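# Plug each funnel's outlet section with its matching plug

## Task

The funnel pipes may cross behind the cover, so follow each one to where it really ends. Set the red plug on the flat front face of the section the red-banded funnel drains into, and the blue plug on the flat front face of the section the blue-banded funnel drains into. Marbles may be released into the funnels or back into their tray from a small height. Nothing except a marble may leave the table, and losing a marble is still undesirable. Each plug must stay in place without the robot holding it. At the end, open both grippers and move them away.

## Robot and tools

Robot: two 7-joint arms, left_arm and right_arm, each ending in a two-finger gripper that opens to 140 mm. Their bases sit in the scene frame at left_arm (+0.048, +0.344, 0) m and right_arm (+0.057, -0.373, 0) m, with almost no yaw. The scene frame has its origin on the table top midway between the arms. +x points out over the table, +z points up, and left_arm is on the +y side. The words left and right name the arms only; they do not tell you which side of an image something is on.

execute_actions takes "actions", a list holding at most one entry, and an optional "pictures" boolean.
- Empty list: nothing is commanded and the current state comes back.
- Motion entry: {"rows": [...], "steps": n}. n is 1 to 15 control steps of 1/30 s each and defaults to 15. Each row is used for one step, and the final row repeats if there are fewer rows than steps.
- Wait entry: {"steps": n} with no rows, n up to 300. It returns once n steps have passed since the previous result, and your reply time is included in that count.

Every row is one flat list of 20 numbers covering both arms, even if only one arm moves. The first 10 numbers are left_arm and the next 10 are right_arm. Each block of 10 holds:
- 7 absolute joint targets in radians, in this order, with these stated ranges: waist -2.744..2.744, shoulder -1.784..1.784, upper arm roll -2.901..2.901, elbow -3.042..-0.152, forearm roll -2.807..2.807, wrist pitch 0.544..4.517, wrist roll -3.016..3.016. They use the same convention as the Joint positions line. These are joint angles, not Cartesian offsets.
- Gripper position, force_limit and speed, each in [-1, 1].

Joint target rules:
- A call is rejected and nothing moves if any target sits more than 0.018 rad beyond a range end and is also farther out than that joint's last reported angle.
- Actual joint ends can differ from the listed ones by up to 0.018 rad. A target past the real end is clipped there, and the result reports "joint sent to its limit". That message can refer to an earlier motion that is still running. If the message is absent, that does not prove the joint has room left.
- Motion is rate-limited. Each step, the target sent to a joint is kept near its measured angle: within 0.248 rad for the first four joints, 0.677 for forearm roll, 0.715 for wrist pitch and 1.54 for wrist roll. All of an arm's targets are also pulled back if they would put its gripper more than 70 mm from where it is now. Distant goals therefore take several calls.
- Between calls, the arms keep heading toward the last row sent. They stop pursuing it once motion has nearly ceased or any step was HELD. After that, only a new action moves them further.

Gripper numbers:
- position: +1 is fully open. The pads touch near -0.8. -1 closes until the fingers are blocked.
- force_limit: grip force on parts up to 40 mm wide, about 14 N at -1, 60 N at 0 and 107 N at +1.
- speed: rate of change of the pad gap, about 30 mm/s at -1, 140 at 0 and 250 at +1.
- To leave a gripper alone, repeat its previous three numbers. Sending 0 is itself a command.
- To grip, command -1 and confirm that object_status is 2. A new force_limit only applies together with a changed position value (for example -1 to -0.98), or after the object yields.
- object_status: 0 moving, 1 blocked while opening, 2 blocked while closing, 3 reached the target or pads touching (a thin item may still be held).
- position_measured is in nonlinear counts: 3 fully open, 230 pads touching.

Gripper geometry: the fingers point along the gripper's +z axis and close along its y axis. end_effector_position is the point between the pads when they are shut. The fingertips reach about 33 mm past that point when closed and 9 mm when fully open. Closing also pushes the tips about 24 mm farther from the arm, so keep that much clearance above surfaces.

Results:
- A state line gives each arm's gripper end_effector_position in m and end_effector_quat_wxyz, both in the scene frame. Printed positions can be off, more so at long reach.
- Joint positions (rad) and Joint velocities (rad/s) come in one block per arm.
- Joint torques are the drives' total output, which is not zero even without contact. External joint torques are an estimate of outside load that also includes friction and held weight; "no reading" means there is no estimate.
- "joint command not followed" means a clearance check changed or blocked some joint targets; the rest of the row was still applied. HELD marks steps where your row was partly or fully not sent.
- MOTOR HOT warns of overheating. An OVER-TEMPERATURE FAULT brakes that arm until it cools.
- A TORQUE FAULT happens when contact torque reaches a joint's load limit: 35 N m for waist and shoulder, 32 for upper arm roll, 30 for elbow, 12 for each wrist joint. A FORCE FAULT happens when any outside force on the arm, its tool or its load reaches 40 N. Either fault halts that arm for 10 s and drops the rest of the call.

Cameras: cam_high, cam_left_wrist and cam_right_wrist, each 504x504. Images come with every result unless pictures is false. zoom_image takes camera (one of those three names) and region [x0, y0, x1, y1] in pixels of that camera's latest image, origin at the top-left, at most 504 by 504. It returns a more detailed crop.

Other tools:
- read_manual takes an optional section, "licences" only, and returns licence text without moving anything.
- finished_scene takes scene, the number of the current scene. It ends that scene for good and reports whether the goal was met. Ending a reply without any tool call also ends the run.

Cautions:
- Never let anything other than a marble leave the table.
- Avoid arm-to-arm contact and hard presses, slams, drops and slips.
- Expect occasional brief tugs on held parts or nudges to loose items.
- The simulation keeps running while you compose a reply, and the arms move smoothly toward the last target during that time.
- Before finishing, open both grippers and move them clear so both plugs rest unsupported.

Each tool is called after "Request:" as name(argument=value, ...) on one line, values as JSON.

## Session

Request:
execute_actions(actions=[])

Scene clock: 0.00 s of 6600.00 s.
left_arm: end_effector_position=(+0.6183, +0.8677, +0.3217) position_measured=3 object_status=3 end_effector_quat_wxyz=(+0.246, +0.617, +0.208, +0.719) | right_arm: end_effector_position=(+0.6474, -0.1297, +0.2335) position_measured=3 object_status=3 end_effector_quat_wxyz=(-0.270, +0.721, -0.476, +0.426)
Joint positions: left_arm=[ 1.13   0.472 -0.03  -1.95  -2.026  1.763  0.281] | right_arm=[-0.339 -0.102  0.683 -2.429 -1.99   2.709  1.923]
Joint velocities: left_arm=[-0.001 -0.     0.001  0.    -0.001  0.     0.   ] | right_arm=[-0.001  0.001 -0.001  0.001 -0.001  0.     0.001]
Joint torques (N m, as the joint torque sensors report them, + toward a larger angle): no reading
External joint torques (N m, as the arm's controller estimates them; a push from outside toward a larger angle lowers the number): no reading

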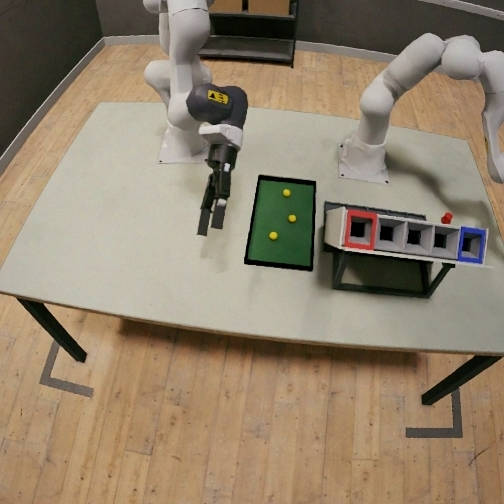

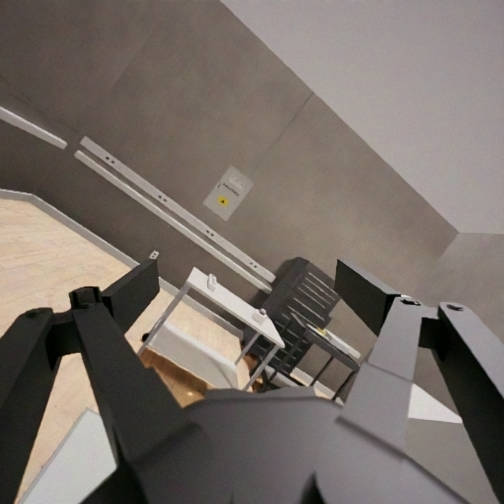

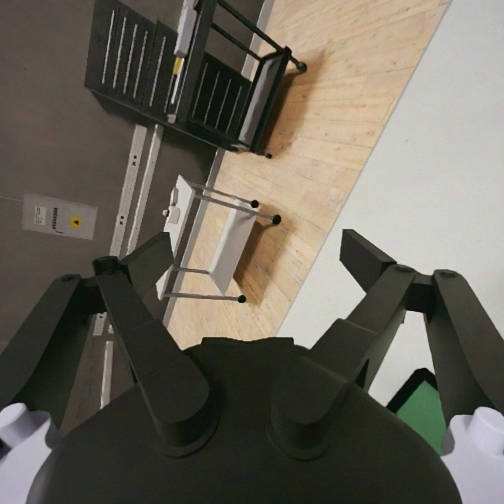

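Request:
zoom_image(camera="cam_high", region=[230, 130, 504, 330])

Region (230, 130, 504, 330) of cam_high's 504x504 image, scaled by 1.839, with more detail than that image has; it fills the top 368 rows of this view, and the rest is white.

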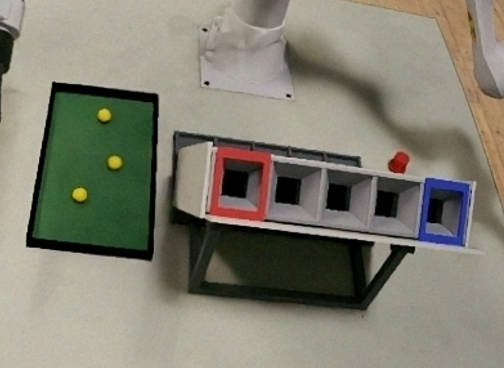

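Request:
execute_actions(actions=[{"rows":[[1.13,-0.6,0,-2.1,-1.5,1.5,1.0,1,-0.5,0,-0.339,-0.6,0.3,-2.3,-1.5,2.2,1.5,1,-0.5,0]]}], pictures=false)

Request:
execute_actions(actions=[{"steps":45}], pictures=false)

Request:
execute_actions(actions=[{"rows":[[1.0,-0.9,0,-2.2,0,1.3,1.57,1,-0.5,0,0,-0.6,0,-2.3,0,1.7,0,1,-0.5,0]]}], pictures=false)

Request:
execute_actions(actions=[{"steps":45}])

Scene clock: 14.77 s of 6600.00 s.
left_arm: end_effector_position=(+0.5686, +0.6847, +0.5109) position_measured=3 object_status=3 end_effector_quat_wxyz=(+0.097, +0.669, -0.207, +0.708) | right_arm: end_effector_position=(+0.7101, -0.3061, +0.4276) position_measured=3 object_status=3 end_effector_quat_wxyz=(+0.252, -0.521, +0.580, -0.573)
Joint positions: left_arm=[ 1.13  -0.031 -0.005 -2.086 -1.598  1.579  0.648] | right_arm=[-0.336 -0.311  0.479 -2.358 -1.752  2.51   1.819]
Joint velocities: left_arm=[ 0.002 -1.199  0.013 -0.022  0.347 -0.224  0.563] | right_arm=[-0.03  -0.511 -0.392  0.125  0.372 -0.371 -0.209]
Joint torques (N m, as the joint torque sensors report them, + toward a larger angle): left_arm=[ -0.34 -23.9   -0.37  22.88  -1.24  -1.3    0.33] | right_arm=[  1.66 -16.32  -3.09  22.32   0.97  -0.71  -0.17]
External joint torques (N m, as the arm's controller estimates them; a push from outside toward a larger angle lowers the number): left_arm=[-0.38 -1.14 -0.47  1.12  0.92 -0.46  0.33] | right_arm=[ 0.05 -1.24 -1.39 -0.25  0.82 -0.48 -0.13]
Steps of this call (steps 1 to 90: nothing new was sent; then 11.27 s passed at rest; steps 91 to 105: all 15 steps of this action). Readings (joint positions | what the end effector reports):
91: left_arm=[1.130 0.457 -0.027 -1.966 -1.987 1.749 0.305] | right_arm=[-0.335 -0.108 0.675 -2.428 -1.972 2.698 1.916] | left_arm position_measured=3 object_status=3 | right_arm position_measured=3 object_status=3
92: left_arm=[1.130 0.433 -0.024 -1.986 -1.944 1.734 0.332] | right_arm=[-0.334 -0.120 0.664 -2.424 -1.954 2.684 1.909] | left_arm position_measured=3 object_status=3 | right_arm position_measured=3 object_status=3
94: left_arm=[1.130 0.377 -0.019 -2.017 -1.864 1.704 0.385] | right_arm=[-0.334 -0.146 0.638 -2.412 -1.918 2.655 1.895] | left_arm position_measured=3 object_status=3 | right_arm position_measured=3 object_status=3
98: left_arm=[1.130 0.243 -0.011 -2.059 -1.732 1.648 0.491] | right_arm=[-0.334 -0.202 0.582 -2.389 -1.852 2.600 1.868] | left_arm position_measured=3 object_status=3 | right_arm position_measured=3 object_status=3
105: the state above

Scene clock: 16.27 s of 6600.00 s.
left_arm: end_effector_position=(+0.4844, +0.5029, +0.7338) position_measured=3 object_status=3 end_effector_quat_wxyz=(-0.184, +0.516, -0.519, +0.656) | right_arm: end_effector_position=(+0.6066, -0.5008, +0.6455) position_measured=3 object_status=3 end_effector_quat_wxyz=(+0.148, -0.309, +0.638, -0.690)
Joint positions: left_arm=[ 1.13  -0.602 -0.002 -2.099 -1.504  1.503  0.992] | right_arm=[-0.339 -0.6    0.302 -2.298 -1.503  2.203  1.509]
Joint velocities: left_arm=[ 0.    -0.001 -0.    -0.    -0.     0.001  0.012] | right_arm=[-0.001 -0.002  0.    -0.     0.    -0.001 -0.018]
Joint torques (N m, as the joint torque sensors report them, + toward a larger angle): left_arm=[-0.2  -7.98  1.77 24.71 -1.62 -0.03  0.28] | right_arm=[-0.45 -9.76 -5.34 22.63  0.23 -0.7  -0.03]
External joint torques (N m, as the arm's controller estimates them; a push from outside toward a larger angle lowers the number): left_arm=[-0.2   2.    0.41  1.67  0.83 -0.37  0.32] | right_arm=[-0.46  1.25 -0.57 -2.07  0.77 -0.28  0.02]
Steps of this call (steps 1 to 45: the robot went on to your last target). Readings (joint positions | what the end effector reports):
1: left_arm=[1.130 -0.072 -0.005 -2.088 -1.587 1.573 0.667] | right_arm=[-0.336 -0.329 0.466 -2.354 -1.739 2.497 1.812] | left_arm position_measured=3 object_status=3 | right_arm position_measured=3 object_status=3
2: left_arm=[1.130 -0.113 -0.005 -2.089 -1.577 1.566 0.684] | right_arm=[-0.337 -0.348 0.453 -2.351 -1.725 2.484 1.804] | left_arm position_measured=3 object_status=3 | right_arm position_measured=3 object_status=3
4: left_arm=[1.130 -0.197 -0.004 -2.091 -1.561 1.556 0.717] | right_arm=[-0.337 -0.387 0.428 -2.344 -1.699 2.459 1.788] | left_arm position_measured=3 object_status=3 | right_arm position_measured=3 object_status=3
8: left_arm=[1.130 -0.364 -0.003 -2.093 -1.539 1.539 0.773] | right_arm=[-0.338 -0.466 0.381 -2.329 -1.644 2.402 1.751] | left_arm position_measured=3 object_status=3 | right_arm position_measured=3 object_status=3
45: the state above

Scene clock: 16.77 s of 6600.00 s.
left_arm: end_effector_position=(+0.3646, +0.4508, +0.5382) position_measured=3 object_status=3 end_effector_quat_wxyz=(+0.134, -0.534, +0.775, -0.310) | right_arm: end_effector_position=(+0.5122, -0.4906, +0.4447) position_measured=3 object_status=3 end_effector_quat_wxyz=(-0.008, -0.436, +0.827, -0.354)
Joint positions: left_arm=[ 1.026 -0.845 -0.    -2.176 -0.704  1.383  1.226] | right_arm=[-0.066 -0.6    0.056 -2.298 -0.684  1.898  0.881]
Joint velocities: left_arm=[-0.062 -0.194 -0.    -0.067  1.513 -0.149  0.357] | right_arm=[ 0.216 -0.    -0.185 -0.005  1.584 -0.378 -0.98 ]
Joint torques (N m, as the joint torque sensors report them, + toward a larger angle): left_arm=[-2.27  0.8   0.54 22.53 -0.71  1.82  0.39] | right_arm=[  2.21 -10.94  -0.1   23.51   0.13   2.02  -0.31]
External joint torques (N m, as the arm's controller estimates them; a push from outside toward a larger angle lowers the number): left_arm=[-2.22 -0.42 -0.62  0.65  1.2  -0.53  0.42] | right_arm=[ 2.38  0.54 -0.08 -1.26  1.08 -0.31 -0.29]
Steps of this call (steps 1 to 15: all 15 steps of this action). Readings (joint positions | what the end effector reports):
1: left_arm=[1.122 -0.613 0.002 -2.107 -1.463 1.497 1.008] | right_arm=[-0.314 -0.599 0.283 -2.299 -1.458 2.179 1.464] | left_arm position_measured=3 object_status=3 | right_arm position_measured=3 object_status=3
2: left_arm=[1.112 -0.633 0.002 -2.119 -1.415 1.487 1.025] | right_arm=[-0.288 -0.599 0.260 -2.299 -1.408 2.152 1.417] | left_arm position_measured=3 object_status=3 | right_arm position_measured=3 object_status=3
4: left_arm=[1.091 -0.678 0.002 -2.136 -1.314 1.467 1.059] | right_arm=[-0.237 -0.600 0.210 -2.299 -1.304 2.102 1.324] | left_arm position_measured=3 object_status=3 | right_arm position_measured=3 object_status=3
8: left_arm=[1.057 -0.766 0.000 -2.157 -1.094 1.430 1.127] | right_arm=[-0.150 -0.600 0.130 -2.298 -1.084 2.012 1.146] | left_arm position_measured=3 object_status=3 | right_arm position_measured=3 object_status=3
15: the state above

Scene clock: 18.27 s of 6600.00 s.
left_arm: end_effector_position=(+0.1807, +0.5452, +0.4581) position_measured=3 object_status=3 end_effector_quat_wxyz=(+0.002, -0.479, +0.878, -0.001) | right_arm: end_effector_position=(+0.4241, -0.3236, +0.3548) position_measured=3 object_status=3 end_effector_quat_wxyz=(+0.000, +0.749, -0.662, +0.003)
Joint positions: left_arm=[ 1.002 -0.898 -0.    -2.199 -0.004  1.303  1.562] | right_arm=[-0.001 -0.6    0.002 -2.299 -0.003  1.703  0.014]
Joint velocities: left_arm=[-0.    -0.001  0.    -0.001  0.001  0.     0.012] | right_arm=[ 0.001 -0.001  0.001 -0.    -0.001 -0.001 -0.033]
Joint torques (N m, as the joint torque sensors report them, + toward a larger angle): left_arm=[-1.75  1.06  0.2  21.9   1.63  2.09  0.39] | right_arm=[  0.28 -11.05  -1.55  23.41   1.45   2.31  -0.09]
External joint torques (N m, as the arm's controller estimates them; a push from outside toward a larger angle lowers the number): left_arm=[-1.75  0.21  0.92  0.69  0.85 -0.33  0.39] | right_arm=[ 0.27  0.2  -1.04 -0.86  0.67 -0.21 -0.09]
Steps of this call (steps 1 to 45: the robot went on to your last target). Readings (joint positions | what the end effector reports):
1: left_arm=[1.024 -0.852 -0.000 -2.178 -0.649 1.378 1.238] | right_arm=[-0.059 -0.600 0.050 -2.298 -0.626 1.885 0.848] | left_arm position_measured=3 object_status=3 | right_arm position_measured=3 object_status=3
2: left_arm=[1.022 -0.857 -0.000 -2.180 -0.594 1.374 1.250] | right_arm=[-0.052 -0.600 0.044 -2.298 -0.569 1.873 0.814] | left_arm position_measured=3 object_status=3 | right_arm position_measured=3 object_status=3
4: left_arm=[1.018 -0.866 -0.000 -2.184 -0.485 1.364 1.276] | right_arm=[-0.039 -0.600 0.033 -2.299 -0.455 1.847 0.742] | left_arm position_measured=3 object_status=3 | right_arm position_measured=3 object_status=3
8: left_arm=[1.010 -0.884 -0.000 -2.192 -0.268 1.343 1.339] | right_arm=[-0.017 -0.600 0.014 -2.299 -0.234 1.791 0.564] | left_arm position_measured=3 object_status=3 | right_arm position_measured=3 object_status=3
45: the state above

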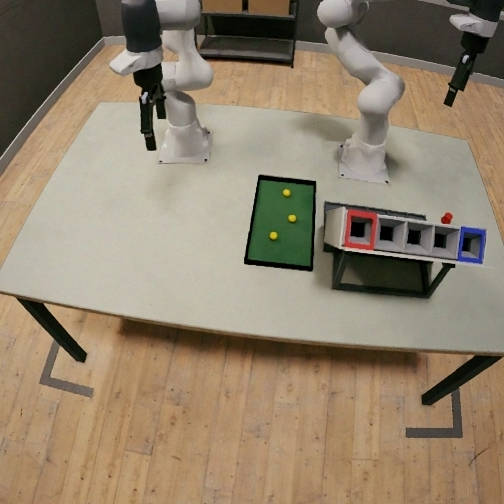

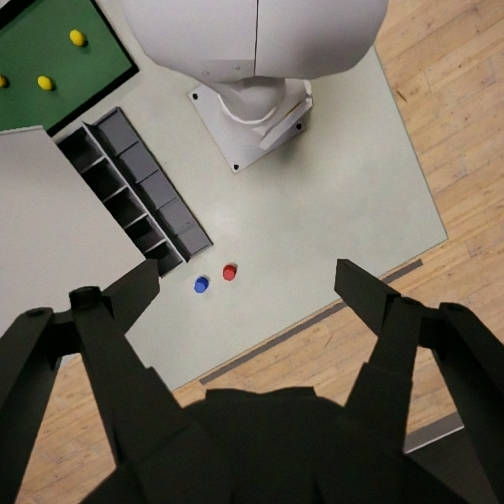

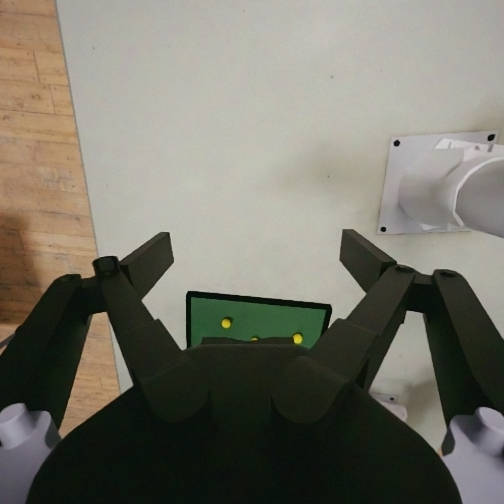

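Request:
execute_actions(actions=[{"rows":[[0.4,-0.9,0,-2.2,0,1.3,0.39,1,-0.5,0,0.6,-0.6,0,-2.3,0,1.7,-2.405,1,-0.5,0]]}], pictures=false)

Request:
execute_actions(actions=[{"steps":60}])

Scene clock: 23.63 s of 6600.00 s.
left_arm: end_effector_position=(+0.2703, +0.4359, +0.4578) position_measured=3 object_status=3 end_effector_quat_wxyz=(+0.001, -0.621, +0.783, +0.001) | right_arm: end_effector_position=(+0.3316, -0.1246, +0.3548) position_measured=3 object_status=3 end_effector_quat_wxyz=(+0.002, +0.903, +0.430, +0.002)
Joint positions: left_arm=[ 0.405 -0.898 -0.003 -2.199 -0.001  1.303  0.622] | right_arm=[ 0.595 -0.6    0.006 -2.299 -0.001  1.702 -1.723]
Joint velocities: left_arm=[-0.034  0.     0.013 -0.001 -0.     0.    -0.756] | right_arm=[ 0.067 -0.001 -0.032  0.     0.001 -0.001 -2.249]
Joint torques (N m, as the joint torque sensors report them, + toward a larger angle): left_arm=[-1.74  1.33  0.17 22.04  0.74  2.18 -0.14] | right_arm=[  0.08 -11.57  -2.21  22.62   0.96   2.33  -0.57]
External joint torques (N m, as the arm's controller estimates them; a push from outside toward a larger angle lowers the number): left_arm=[-1.9   0.37  0.8   0.87 -0.06 -0.28 -0.16] | right_arm=[ 1.04 -0.36 -0.53 -1.67  0.22 -0.2  -0.62]
Steps of this call (steps 1 to 15: the robot went on to your last target; steps 16 to 90: nothing new was sent; then 1.87 s passed at rest; steps 91 to 105: all 15 steps of this action). Readings (joint positions | what the end effector reports):
91: left_arm=[0.940 -0.898 0.010 -2.199 0.001 1.303 1.452] | right_arm=[0.041 -0.600 -0.012 -2.299 -0.005 1.702 -0.110] | left_arm position_measured=3 object_status=3 | right_arm position_measured=3 object_status=3
92: left_arm=[0.861 -0.898 0.011 -2.199 0.002 1.303 1.342] | right_arm=[0.096 -0.600 -0.014 -2.299 -0.005 1.702 -0.225] | left_arm position_measured=3 object_status=3 | right_arm position_measured=3 object_status=3
94: left_arm=[0.702 -0.898 0.006 -2.199 0.002 1.303 1.156] | right_arm=[0.210 -0.600 -0.010 -2.299 -0.004 1.702 -0.455] | left_arm position_measured=3 object_status=3 | right_arm position_measured=3 object_status=3
98: left_arm=[0.461 -0.898 -0.005 -2.199 -0.001 1.303 0.885] | right_arm=[0.445 -0.600 -0.004 -2.299 -0.003 1.702 -0.940] | left_arm position_measured=3 object_status=3 | right_arm position_measured=3 object_status=3
105: the state above

Scene clock: 25.63 s of 6600.00 s.
left_arm: end_effector_position=(+0.2704, +0.4356, +0.4578) position_measured=3 object_status=3 end_effector_quat_wxyz=(-0.001, +0.706, -0.708, -0.000) | right_arm: end_effector_position=(+0.3316, -0.1246, +0.3548) position_measured=3 object_status=3 end_effector_quat_wxyz=(+0.001, +0.709, +0.705, +0.002)
Joint positions: left_arm=[ 0.402 -0.898 -0.002 -2.199 -0.001  1.302  0.394] | right_arm=[ 0.599 -0.6    0.002 -2.299 -0.001  1.702 -2.4  ]
Joint velocities: left_arm=[-0.001  0.    -0.001  0.    -0.001  0.001  0.   ] | right_arm=[-0.001  0.001 -0.001  0.002 -0.    -0.    -0.004]
Joint torques (N m, as the joint torque sensors report them, + toward a larger angle): left_arm=[-1.56  1.09  0.18 22.17  0.77  2.09 -0.04] | right_arm=[  0.4  -10.69  -0.49  23.16   1.11   2.27   0.  ]
External joint torques (N m, as the arm's controller estimates them; a push from outside toward a larger angle lowers the number): left_arm=[-1.52  0.2   0.94  0.9   0.02 -0.39 -0.04] | right_arm=[ 0.45  0.47  0.18 -1.05  0.22 -0.22  0.  ]
Steps of this call (steps 1 to 60: the robot went on to your last target). Readings (joint positions | what the end effector reports):
1: left_arm=[0.404 -0.898 -0.002 -2.199 -0.001 1.303 0.599] | right_arm=[0.596 -0.600 0.005 -2.299 -0.001 1.702 -1.793] | left_arm position_measured=3 object_status=3 | right_arm position_measured=3 object_status=3
2: left_arm=[0.403 -0.898 -0.002 -2.199 -0.001 1.303 0.577] | right_arm=[0.597 -0.600 0.004 -2.299 -0.001 1.702 -1.856] | left_arm position_measured=3 object_status=3 | right_arm position_measured=3 object_status=3
4: left_arm=[0.403 -0.898 -0.002 -2.199 -0.001 1.303 0.541] | right_arm=[0.598 -0.600 0.003 -2.299 -0.001 1.702 -1.964] | left_arm position_measured=3 object_status=3 | right_arm position_measured=3 object_status=3
8: left_arm=[0.402 -0.898 -0.002 -2.199 -0.001 1.303 0.489] | right_arm=[0.598 -0.600 0.002 -2.299 -0.001 1.702 -2.119] | left_arm position_measured=3 object_status=3 | right_arm position_measured=3 object_status=3
60: the state above
All arms were judged still, so your last target was given up. Only a new action makes them travel on or press farther. Fingers that are still opening or closing keep moving.

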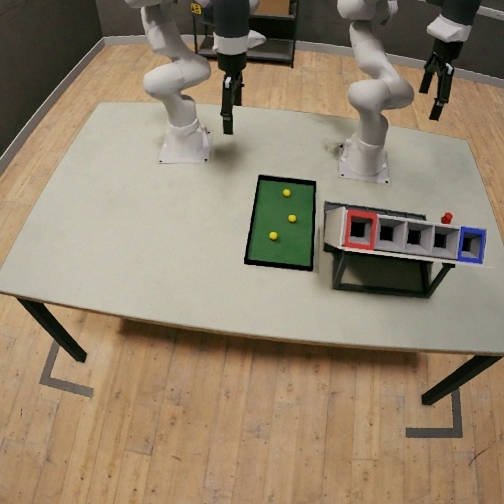

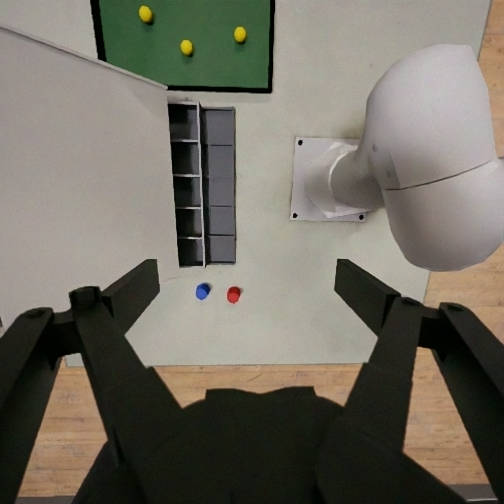

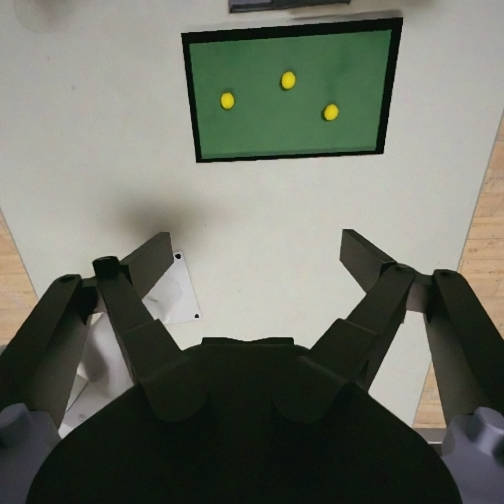

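Request:
execute_actions(actions=[{"rows":[[0.09,-0.22,0,-1.582,0,1.36,-1.49,1,-0.5,0,-0.3,-0.6,0,-2.3,0,1.7,-2.405,1,-0.5,0]]}], pictures=false)

Request:
execute_actions(actions=[{"steps":45}])

Scene clock: 37.90 s of 6600.00 s.
left_arm: end_effector_position=(+0.4972, +0.3823, +0.4918) position_measured=3 object_status=3 end_effector_quat_wxyz=(+0.004, +0.964, -0.267, -0.013) | right_arm: end_effector_position=(+0.4252, -0.4125, +0.3547) position_measured=3 object_status=3 end_effector_quat_wxyz=(-0.001, +0.935, +0.354, +0.002)
Joint positions: left_arm=[ 0.094 -0.224 -0.001 -1.605  0.002  1.354 -0.946] | right_arm=[-0.239 -0.6   -0.006 -2.299  0.001  1.702 -2.401]
Joint velocities: left_arm=[-0.037  0.377 -0.     0.085  0.     0.009 -1.787] | right_arm=[-0.944  0.001 -0.111  0.    -0.018  0.001 -0.   ]
Joint torques (N m, as the joint torque sensors report them, + toward a larger angle): left_arm=[ -1.48 -37.77  -0.81  33.1    0.34   3.11  -0.5 ] | right_arm=[  8.5  -10.66   9.98  22.2    1.12   2.37  -0.08]
External joint torques (N m, as the arm's controller estimates them; a push from outside toward a larger angle lowers the number): left_arm=[-2.24  1.8  -1.7   2.94 -0.77  0.4  -0.54] | right_arm=[-1.4   1.37 -0.54 -1.8  -0.85  0.05 -0.04]
Steps of this call (steps 1 to 90: nothing new was sent; then 8.77 s passed at rest; steps 91 to 105: all 15 steps of this action). Readings (joint positions | what the end effector reports):
91: left_arm=[0.365 -0.869 0.006 -2.162 0.001 1.298 0.305] | right_arm=[0.556 -0.600 0.015 -2.299 0.002 1.702 -2.401] | left_arm position_measured=3 object_status=3 | right_arm position_measured=3 object_status=3
92: left_arm=[0.319 -0.826 0.008 -2.112 0.002 1.305 0.213] | right_arm=[0.502 -0.600 0.017 -2.299 0.002 1.702 -2.401] | left_arm position_measured=3 object_status=3 | right_arm position_measured=3 object_status=3
94: left_arm=[0.238 -0.734 0.007 -2.013 0.002 1.315 0.021] | right_arm=[0.388 -0.600 0.012 -2.299 0.002 1.702 -2.401] | left_arm position_measured=3 object_status=3 | right_arm position_measured=3 object_status=3
98: left_arm=[0.142 -0.520 0.002 -1.786 0.002 1.333 -0.370] | right_arm=[0.152 -0.600 0.005 -2.299 0.002 1.702 -2.401] | left_arm position_measured=3 object_status=3 | right_arm position_measured=3 object_status=3
105: the state above

Scene clock: 39.40 s of 6600.00 s.
left_arm: end_effector_position=(+0.5027, +0.3818, +0.5000) position_measured=3 object_status=3 end_effector_quat_wxyz=(-0.001, +1.000, -0.003, -0.003) | right_arm: end_effector_position=(+0.4224, -0.4335, +0.3547) position_measured=3 object_status=3 end_effector_quat_wxyz=(+0.000, +0.945, +0.327, +0.002)
Joint positions: left_arm=[ 0.092 -0.219 -0.001 -1.583  0.002  1.357 -1.482] | right_arm=[-0.299 -0.6   -0.002 -2.299  0.     1.702 -2.401]
Joint velocities: left_arm=[-0.    -0.001 -0.001  0.     0.001 -0.001 -0.011] | right_arm=[-0.     0.001  0.    -0.001  0.    -0.    -0.001]
Joint torques (N m, as the joint torque sensors report them, + toward a larger angle): left_arm=[ -1.46 -22.66  -0.39  23.92   0.34   2.9   -0.09] | right_arm=[ -0.99 -10.71   1.11  23.44   0.84   2.47  -0.14]
External joint torques (N m, as the arm's controller estimates them; a push from outside toward a larger angle lowers the number): left_arm=[-1.43 -0.57 -0.15  1.94 -0.52  0.39 -0.09] | right_arm=[-1.02  0.39  1.61 -0.71 -0.07 -0.02 -0.14]
Steps of this call (steps 1 to 45: the robot went on to your last target). Readings (joint positions | what the end effector reports):
1: left_arm=[0.093 -0.215 -0.001 -1.602 0.002 1.354 -1.002] | right_arm=[-0.263 -0.600 -0.008 -2.299 0.000 1.702 -2.401] | left_arm position_measured=3 object_status=3 | right_arm position_measured=3 object_status=3
2: left_arm=[0.093 -0.211 -0.001 -1.599 0.002 1.354 -1.052] | right_arm=[-0.278 -0.600 -0.009 -2.299 0.000 1.702 -2.401] | left_arm position_measured=3 object_status=3 | right_arm position_measured=3 object_status=3
4: left_arm=[0.092 -0.212 -0.001 -1.592 0.002 1.355 -1.138] | right_arm=[-0.292 -0.600 -0.007 -2.299 0.000 1.702 -2.401] | left_arm position_measured=3 object_status=3 | right_arm position_measured=3 object_status=3
8: left_arm=[0.092 -0.218 -0.001 -1.584 0.002 1.357 -1.261] | right_arm=[-0.298 -0.600 -0.004 -2.299 0.000 1.702 -2.401] | left_arm position_measured=3 object_status=3 | right_arm position_measured=3 object_status=3
45: the state above

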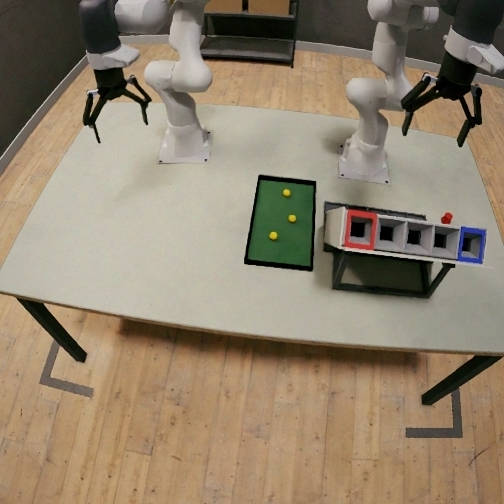

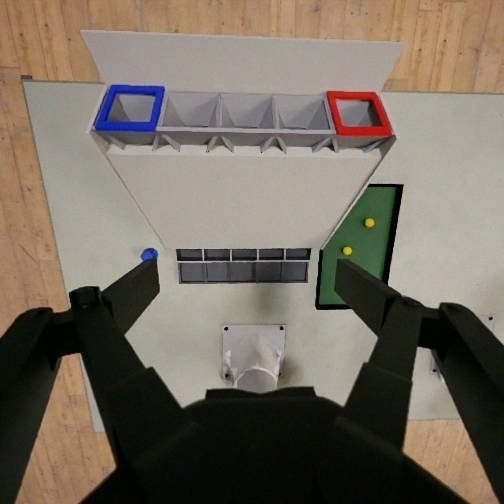

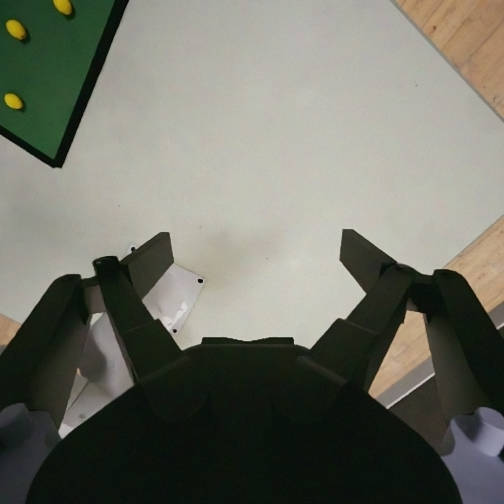

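Request:
execute_actions(actions=[{"rows":[[-0.885,-0.3,0,-1.8,0,1.5,-1.57,0.2,-0.8,0,-0.3,-0.6,0,-2.3,0,1.7,-2.405,1,-0.5,0]]}], pictures=false)

Request:
execute_actions(actions=[{"rows":[[-0.885,-0.396,0,-2.678,0,2.282,-1.57,0.2,-0.8,0,-0.3,-0.6,0,-2.3,0,1.7,-2.405,1,-0.5,0]]}], pictures=false)

Request:
execute_actions(actions=[{"steps":35}])

Scene clock: 49.63 s of 6600.00 s.
left_arm: end_effector_position=(+0.4158, +0.0946, +0.4458) position_measured=104 object_status=0 end_effector_quat_wxyz=(-0.006, +0.950, -0.312, -0.016) | right_arm: end_effector_position=(+0.4224, -0.4335, +0.3547) position_measured=3 object_status=3 end_effector_quat_wxyz=(+0.000, +0.945, +0.327, +0.002)
Joint positions: left_arm=[-0.59  -0.287  0.002 -1.792  0.004  1.471 -1.534] | right_arm=[-0.299 -0.6   -0.002 -2.299  0.     1.702 -2.401]
Joint velocities: left_arm=[-1.351 -0.026 -0.1   -0.048 -0.01   0.092 -0.057] | right_arm=[-0.001 -0.     0.    -0.001 -0.     0.     0.   ]
Joint torques (N m, as the joint torque sensors report them, + toward a larger angle): left_arm=[  3.73 -24.88   4.05  23.98   0.57   2.45  -0.02] | right_arm=[  0.16 -11.81   1.24  22.75   0.8    2.27   0.  ]
External joint torques (N m, as the arm's controller estimates them; a push from outside toward a larger angle lowers the number): left_arm=[-1.23 -1.86 -0.23  0.23 -0.52  0.22  0.01] | right_arm=[ 0.16 -0.71  1.78 -1.41 -0.11 -0.21  0.  ]
Steps of this call (steps 1 to 15: the robot went on to your last target; steps 16 to 90: nothing new was sent; then 6.73 s passed at rest; steps 91 to 105: all 15 steps of this action). Readings (joint positions | what the end effector reports):
91: left_arm=[0.060 -0.234 0.014 -1.614 0.004 1.374 -1.491] | right_arm=[-0.299 -0.600 -0.002 -2.299 0.000 1.702 -2.401] | left_arm position_measured=3 object_status=0 | right_arm position_measured=3 object_status=3
92: left_arm=[0.022 -0.248 0.018 -1.647 0.005 1.386 -1.495] | right_arm=[-0.299 -0.600 -0.002 -2.299 0.000 1.702 -2.401] | left_arm position_measured=10 object_status=0 | right_arm position_measured=3 object_status=3
94: left_arm=[-0.064 -0.264 0.015 -1.698 0.005 1.406 -1.502] | right_arm=[-0.299 -0.600 -0.002 -2.299 0.000 1.702 -2.401] | left_arm position_measured=25 object_status=0 | right_arm position_measured=3 object_status=3
98: left_arm=[-0.249 -0.277 0.008 -1.759 0.004 1.438 -1.516] | right_arm=[-0.299 -0.600 -0.002 -2.299 0.000 1.702 -2.401] | left_arm position_measured=55 object_status=0 | right_arm position_measured=3 object_status=3
105: the state above

Scene clock: 50.13 s of 6600.00 s.
left_arm: end_effector_position=(+0.3172, +0.0114, +0.2176) position_measured=104 object_status=3 end_effector_quat_wxyz=(+0.005, +0.898, -0.440, +0.018) | right_arm: end_effector_position=(+0.4224, -0.4335, +0.3547) position_measured=3 object_status=3 end_effector_quat_wxyz=(+0.000, +0.945, +0.327, +0.002)
Joint positions: left_arm=[-0.876 -0.391 -0.006 -2.494  0.003  2.14  -1.552] | right_arm=[-0.299 -0.6   -0.002 -2.299  0.     1.702 -2.401]
Joint velocities: left_arm=[-0.046  0.023  0.019 -1.441  0.001  0.459 -0.024] | right_arm=[ 0.001  0.002 -0.    -0.001  0.    -0.001 -0.002]
Joint torques (N m, as the joint torque sensors report them, + toward a larger angle): left_arm=[ -0.39 -21.94   1.09  32.73   0.17   4.39  -0.08] | right_arm=[ -0.53 -11.09   1.69  22.83   0.78   2.37   0.1 ]
External joint torques (N m, as the arm's controller estimates them; a push from outside toward a larger angle lowers the number): left_arm=[-0.92 -0.48  0.89  0.16 -0.62  0.61 -0.08] | right_arm=[-0.54 -0.06  2.24 -1.3  -0.13 -0.11  0.1 ]
Steps of this call (steps 1 to 15: all 15 steps of this action). Readings (joint positions | what the end effector reports):
1: left_arm=[-0.625 -0.298 -0.005 -1.815 0.003 1.515 -1.534] | right_arm=[-0.299 -0.600 -0.002 -2.299 0.000 1.702 -2.401] | left_arm position_measured=104 object_status=0 | right_arm position_measured=3 object_status=3
2: left_arm=[-0.656 -0.310 -0.007 -1.844 0.003 1.561 -1.535] | right_arm=[-0.299 -0.600 -0.002 -2.299 0.000 1.702 -2.401] | left_arm position_measured=104 object_status=0 | right_arm position_measured=3 object_status=3
4: left_arm=[-0.712 -0.332 -0.008 -1.905 0.003 1.660 -1.537] | right_arm=[-0.299 -0.600 -0.002 -2.299 0.000 1.702 -2.401] | left_arm position_measured=104 object_status=0 | right_arm position_measured=3 object_status=3
8: left_arm=[-0.816 -0.378 -0.006 -2.091 0.003 1.900 -1.544] | right_arm=[-0.299 -0.600 -0.002 -2.299 0.000 1.702 -2.401] | left_arm position_measured=104 object_status=3 | right_arm position_measured=3 object_status=3
15: the state above

Scene clock: 51.30 s of 6600.00 s.
left_arm: end_effector_position=(+0.2901, +0.0432, +0.1492) position_measured=104 object_status=3 end_effector_quat_wxyz=(-0.002, +0.900, -0.436, -0.001) | right_arm: end_effector_position=(+0.4224, -0.4335, +0.3547) position_measured=3 object_status=3 end_effector_quat_wxyz=(+0.000, +0.945, +0.327, +0.002)
Joint positions: left_arm=[-0.883 -0.394 -0.002 -2.676  0.003  2.279 -1.566] | right_arm=[-0.299 -0.6   -0.002 -2.299  0.     1.702 -2.401]
Joint velocities: left_arm=[-0.002  0.001  0.002 -0.    -0.001  0.002  0.   ] | right_arm=[-0.    -0.    -0.     0.001 -0.001  0.001 -0.   ]
Joint torques (N m, as the joint torque sensors report them, + toward a larger angle): left_arm=[ -1.08 -16.49   0.78  23.42  -0.16   2.91  -0.1 ] | right_arm=[ -0.65 -10.78   1.57  22.96   0.74   2.24   0.  ]
External joint torques (N m, as the arm's controller estimates them; a push from outside toward a larger angle lowers the number): left_arm=[-1.09 -0.21  1.12  1.08 -0.82  0.4  -0.1 ] | right_arm=[-0.69  0.46  2.08 -1.31 -0.17 -0.26  0.  ]
Steps of this call (steps 1 to 30: the robot went on to your last target; steps 31 to 35: nothing new was sent). Readings (joint positions | what the end effector reports):
1: left_arm=[-0.878 -0.391 -0.005 -2.546 0.003 2.162 -1.553] | right_arm=[-0.299 -0.600 -0.002 -2.299 0.000 1.702 -2.401] | left_arm position_measured=104 object_status=3 | right_arm position_measured=3 object_status=3
2: left_arm=[-0.880 -0.391 -0.004 -2.593 0.003 2.181 -1.555] | right_arm=[-0.299 -0.600 -0.002 -2.299 0.000 1.702 -2.401] | left_arm position_measured=104 object_status=3 | right_arm position_measured=3 object_status=3
4: left_arm=[-0.881 -0.387 -0.003 -2.651 0.003 2.209 -1.557] | right_arm=[-0.299 -0.600 -0.002 -2.299 0.000 1.702 -2.401] | left_arm position_measured=104 object_status=3 | right_arm position_measured=3 object_status=3
8: left_arm=[-0.882 -0.389 -0.002 -2.676 0.003 2.245 -1.560] | right_arm=[-0.299 -0.600 -0.002 -2.299 0.000 1.702 -2.401] | left_arm position_measured=104 object_status=3 | right_arm position_measured=3 object_status=3
35: the state above
All arms were judged still, so your last target was given up. Only a new action makes them travel on or press farther. Fingers that are still opening or closing keep moving.

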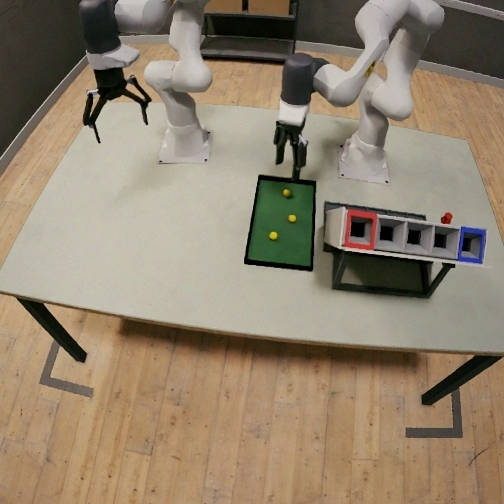

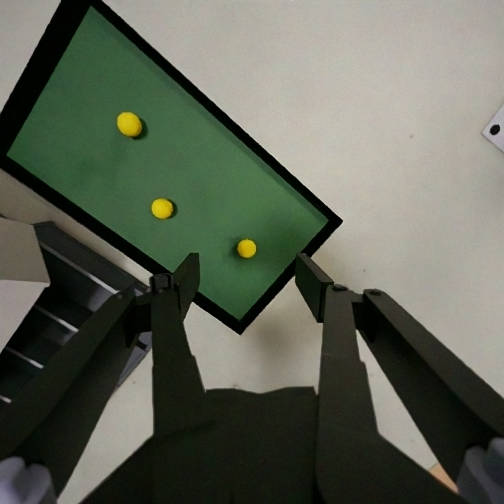

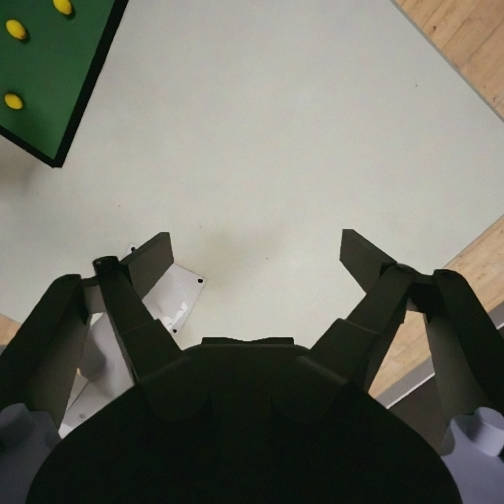

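Request:
execute_actions(actions=[{"rows":[[-0.885,-0.35,0,-2.705,0,2.355,-1.57,-0.2,-0.8,0,-0.3,-0.6,0,-2.3,0,1.7,-2.405,1,-0.5,0],[-0.885,-0.31,0,-2.725,0,2.415,-1.57,-0.2,-0.8,0,-0.3,-0.6,0,-2.3,0,1.7,-2.405,1,-0.5,0],[-0.885,-0.27,0,-2.742,0,2.472,-1.57,-0.2,-0.8,0,-0.3,-0.6,0,-2.3,0,1.7,-2.405,1,-0.5,0],[-0.885,-0.23,0,-2.756,0,2.526,-1.57,-0.2,-0.8,0,-0.3,-0.6,0,-2.3,0,1.7,-2.405,1,-0.5,0],[-0.885,-0.19,0,-2.768,0,2.578,-1.57,-0.2,-0.8,0,-0.3,-0.6,0,-2.3,0,1.7,-2.405,1,-0.5,0],[-0.885,-0.148,0,-2.778,0,2.63,-1.57,-0.2,-0.8,0,-0.3,-0.6,0,-2.3,0,1.7,-2.405,1,-0.5,0]]}], pictures=false)

Request:
execute_actions(actions=[{"steps":20}])

Scene clock: 57.03 s of 6600.00 s.
left_arm: end_effector_position=(+0.2802, +0.0548, +0.0417) position_measured=154 object_status=3 end_effector_quat_wxyz=(-0.008, +0.900, -0.436, -0.015) | right_arm: end_effector_position=(+0.4223, -0.4335, +0.3547) position_measured=3 object_status=3 end_effector_quat_wxyz=(+0.000, +0.945, +0.327, +0.002)
Joint positions: left_arm=[-0.883 -0.149 -0.002 -2.78   0.003  2.596 -1.566] | right_arm=[-0.299 -0.6   -0.002 -2.299  0.     1.702 -2.401]
Joint velocities: left_arm=[ 0.    -0.     0.001  0.009  0.001  0.196  0.001] | right_arm=[-0.001  0.001  0.    -0.001 -0.     0.     0.   ]
Joint torques (N m, as the joint torque sensors report them, + toward a larger angle): left_arm=[ -0.94 -19.72   0.11  20.73  -0.24   2.76  -0.07] | right_arm=[  0.06 -11.8    1.77  23.11   0.74   2.33   0.09]
External joint torques (N m, as the arm's controller estimates them; a push from outside toward a larger angle lowers the number): left_arm=[-0.99  0.42  0.2   3.34 -0.65  0.47 -0.07] | right_arm=[ 0.06 -0.65  2.31 -1.08 -0.16 -0.16  0.09]
Steps of this call (steps 1 to 90: nothing new was sent; then 2.23 s passed at rest; steps 91 to 105: all 15 steps of this action). Readings (joint positions | what the end effector reports):
91: left_arm=[-0.883 -0.388 -0.002 -2.680 0.003 2.293 -1.566] | right_arm=[-0.299 -0.600 -0.002 -2.299 0.000 1.702 -2.401] | left_arm position_measured=104 object_status=0 | right_arm position_measured=3 object_status=3
92: left_arm=[-0.883 -0.372 -0.002 -2.688 0.003 2.316 -1.566] | right_arm=[-0.299 -0.600 -0.002 -2.299 0.000 1.702 -2.401] | left_arm position_measured=110 object_status=0 | right_arm position_measured=3 object_status=3
94: left_arm=[-0.883 -0.313 -0.002 -2.714 0.003 2.377 -1.566] | right_arm=[-0.299 -0.600 -0.002 -2.299 0.000 1.702 -2.401] | left_arm position_measured=126 object_status=0 | right_arm position_measured=3 object_status=3
98: left_arm=[-0.883 -0.176 -0.002 -2.769 0.003 2.506 -1.566] | right_arm=[-0.299 -0.600 -0.002 -2.299 0.000 1.702 -2.401] | left_arm position_measured=154 object_status=0 | right_arm position_measured=3 object_status=3
105: the state above

Scene clock: 57.70 s of 6600.00 s.
left_arm: end_effector_position=(+0.2866, +0.0469, +0.0444) position_measured=154 object_status=3 end_effector_quat_wxyz=(-0.002, +0.900, -0.436, -0.001) | right_arm: end_effector_position=(+0.4223, -0.4335, +0.3547) position_measured=3 object_status=3 end_effector_quat_wxyz=(+0.000, +0.945, +0.327, +0.002)
Joint positions: left_arm=[-0.883 -0.149 -0.002 -2.779  0.003  2.627 -1.566] | right_arm=[-0.299 -0.6   -0.002 -2.299  0.     1.702 -2.401]
Joint velocities: left_arm=[ 0.001  0.001 -0.     0.001 -0.     0.003  0.   ] | right_arm=[ 0.002 -0.002 -0.001  0.001  0.     0.001  0.   ]
Joint torques (N m, as the joint torque sensors report them, + toward a larger angle): left_arm=[ -1.02 -19.67   0.1   20.69  -0.24   2.81  -0.06] | right_arm=[ -0.32 -10.64   1.7   22.86   0.84   2.35  -0.01]
External joint torques (N m, as the arm's controller estimates them; a push from outside toward a larger angle lowers the number): left_arm=[-1.05  0.85  0.2   2.74 -0.66  0.3  -0.06] | right_arm=[-0.36  0.68  2.21 -1.43 -0.07 -0.15 -0.01]
Steps of this call (steps 1 to 20: the robot went on to your last target). Readings (joint positions | what the end effector reports):
1: left_arm=[-0.883 -0.149 -0.002 -2.779 0.003 2.601 -1.566] | right_arm=[-0.299 -0.600 -0.002 -2.299 0.000 1.702 -2.401] | left_arm position_measured=154 object_status=3 | right_arm position_measured=3 object_status=3
2: left_arm=[-0.883 -0.149 -0.002 -2.779 0.003 2.606 -1.566] | right_arm=[-0.299 -0.600 -0.002 -2.299 0.000 1.702 -2.401] | left_arm position_measured=154 object_status=3 | right_arm position_measured=3 object_status=3
4: left_arm=[-0.883 -0.149 -0.002 -2.779 0.003 2.613 -1.566] | right_arm=[-0.299 -0.600 -0.002 -2.299 0.000 1.702 -2.401] | left_arm position_measured=154 object_status=3 | right_arm position_measured=3 object_status=3
8: left_arm=[-0.883 -0.149 -0.002 -2.779 0.003 2.621 -1.566] | right_arm=[-0.299 -0.600 -0.002 -2.299 0.000 1.702 -2.401] | left_arm position_measured=154 object_status=3 | right_arm position_measured=3 object_status=3
20: the state above

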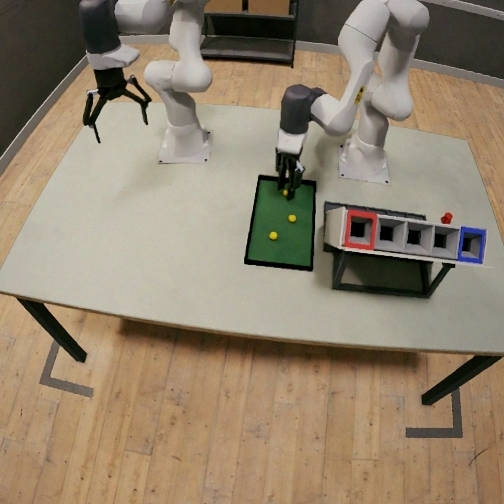

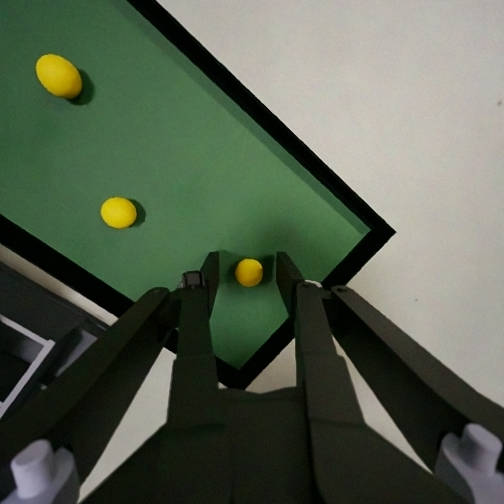

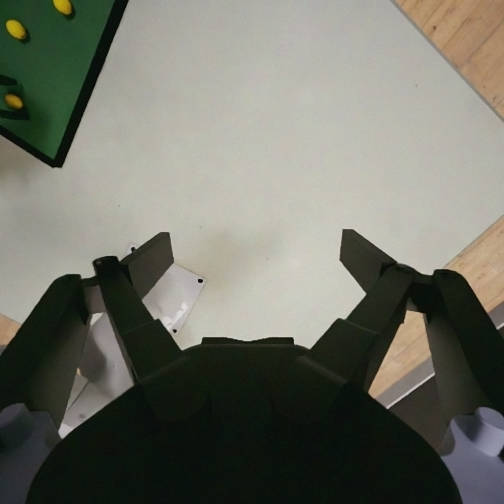

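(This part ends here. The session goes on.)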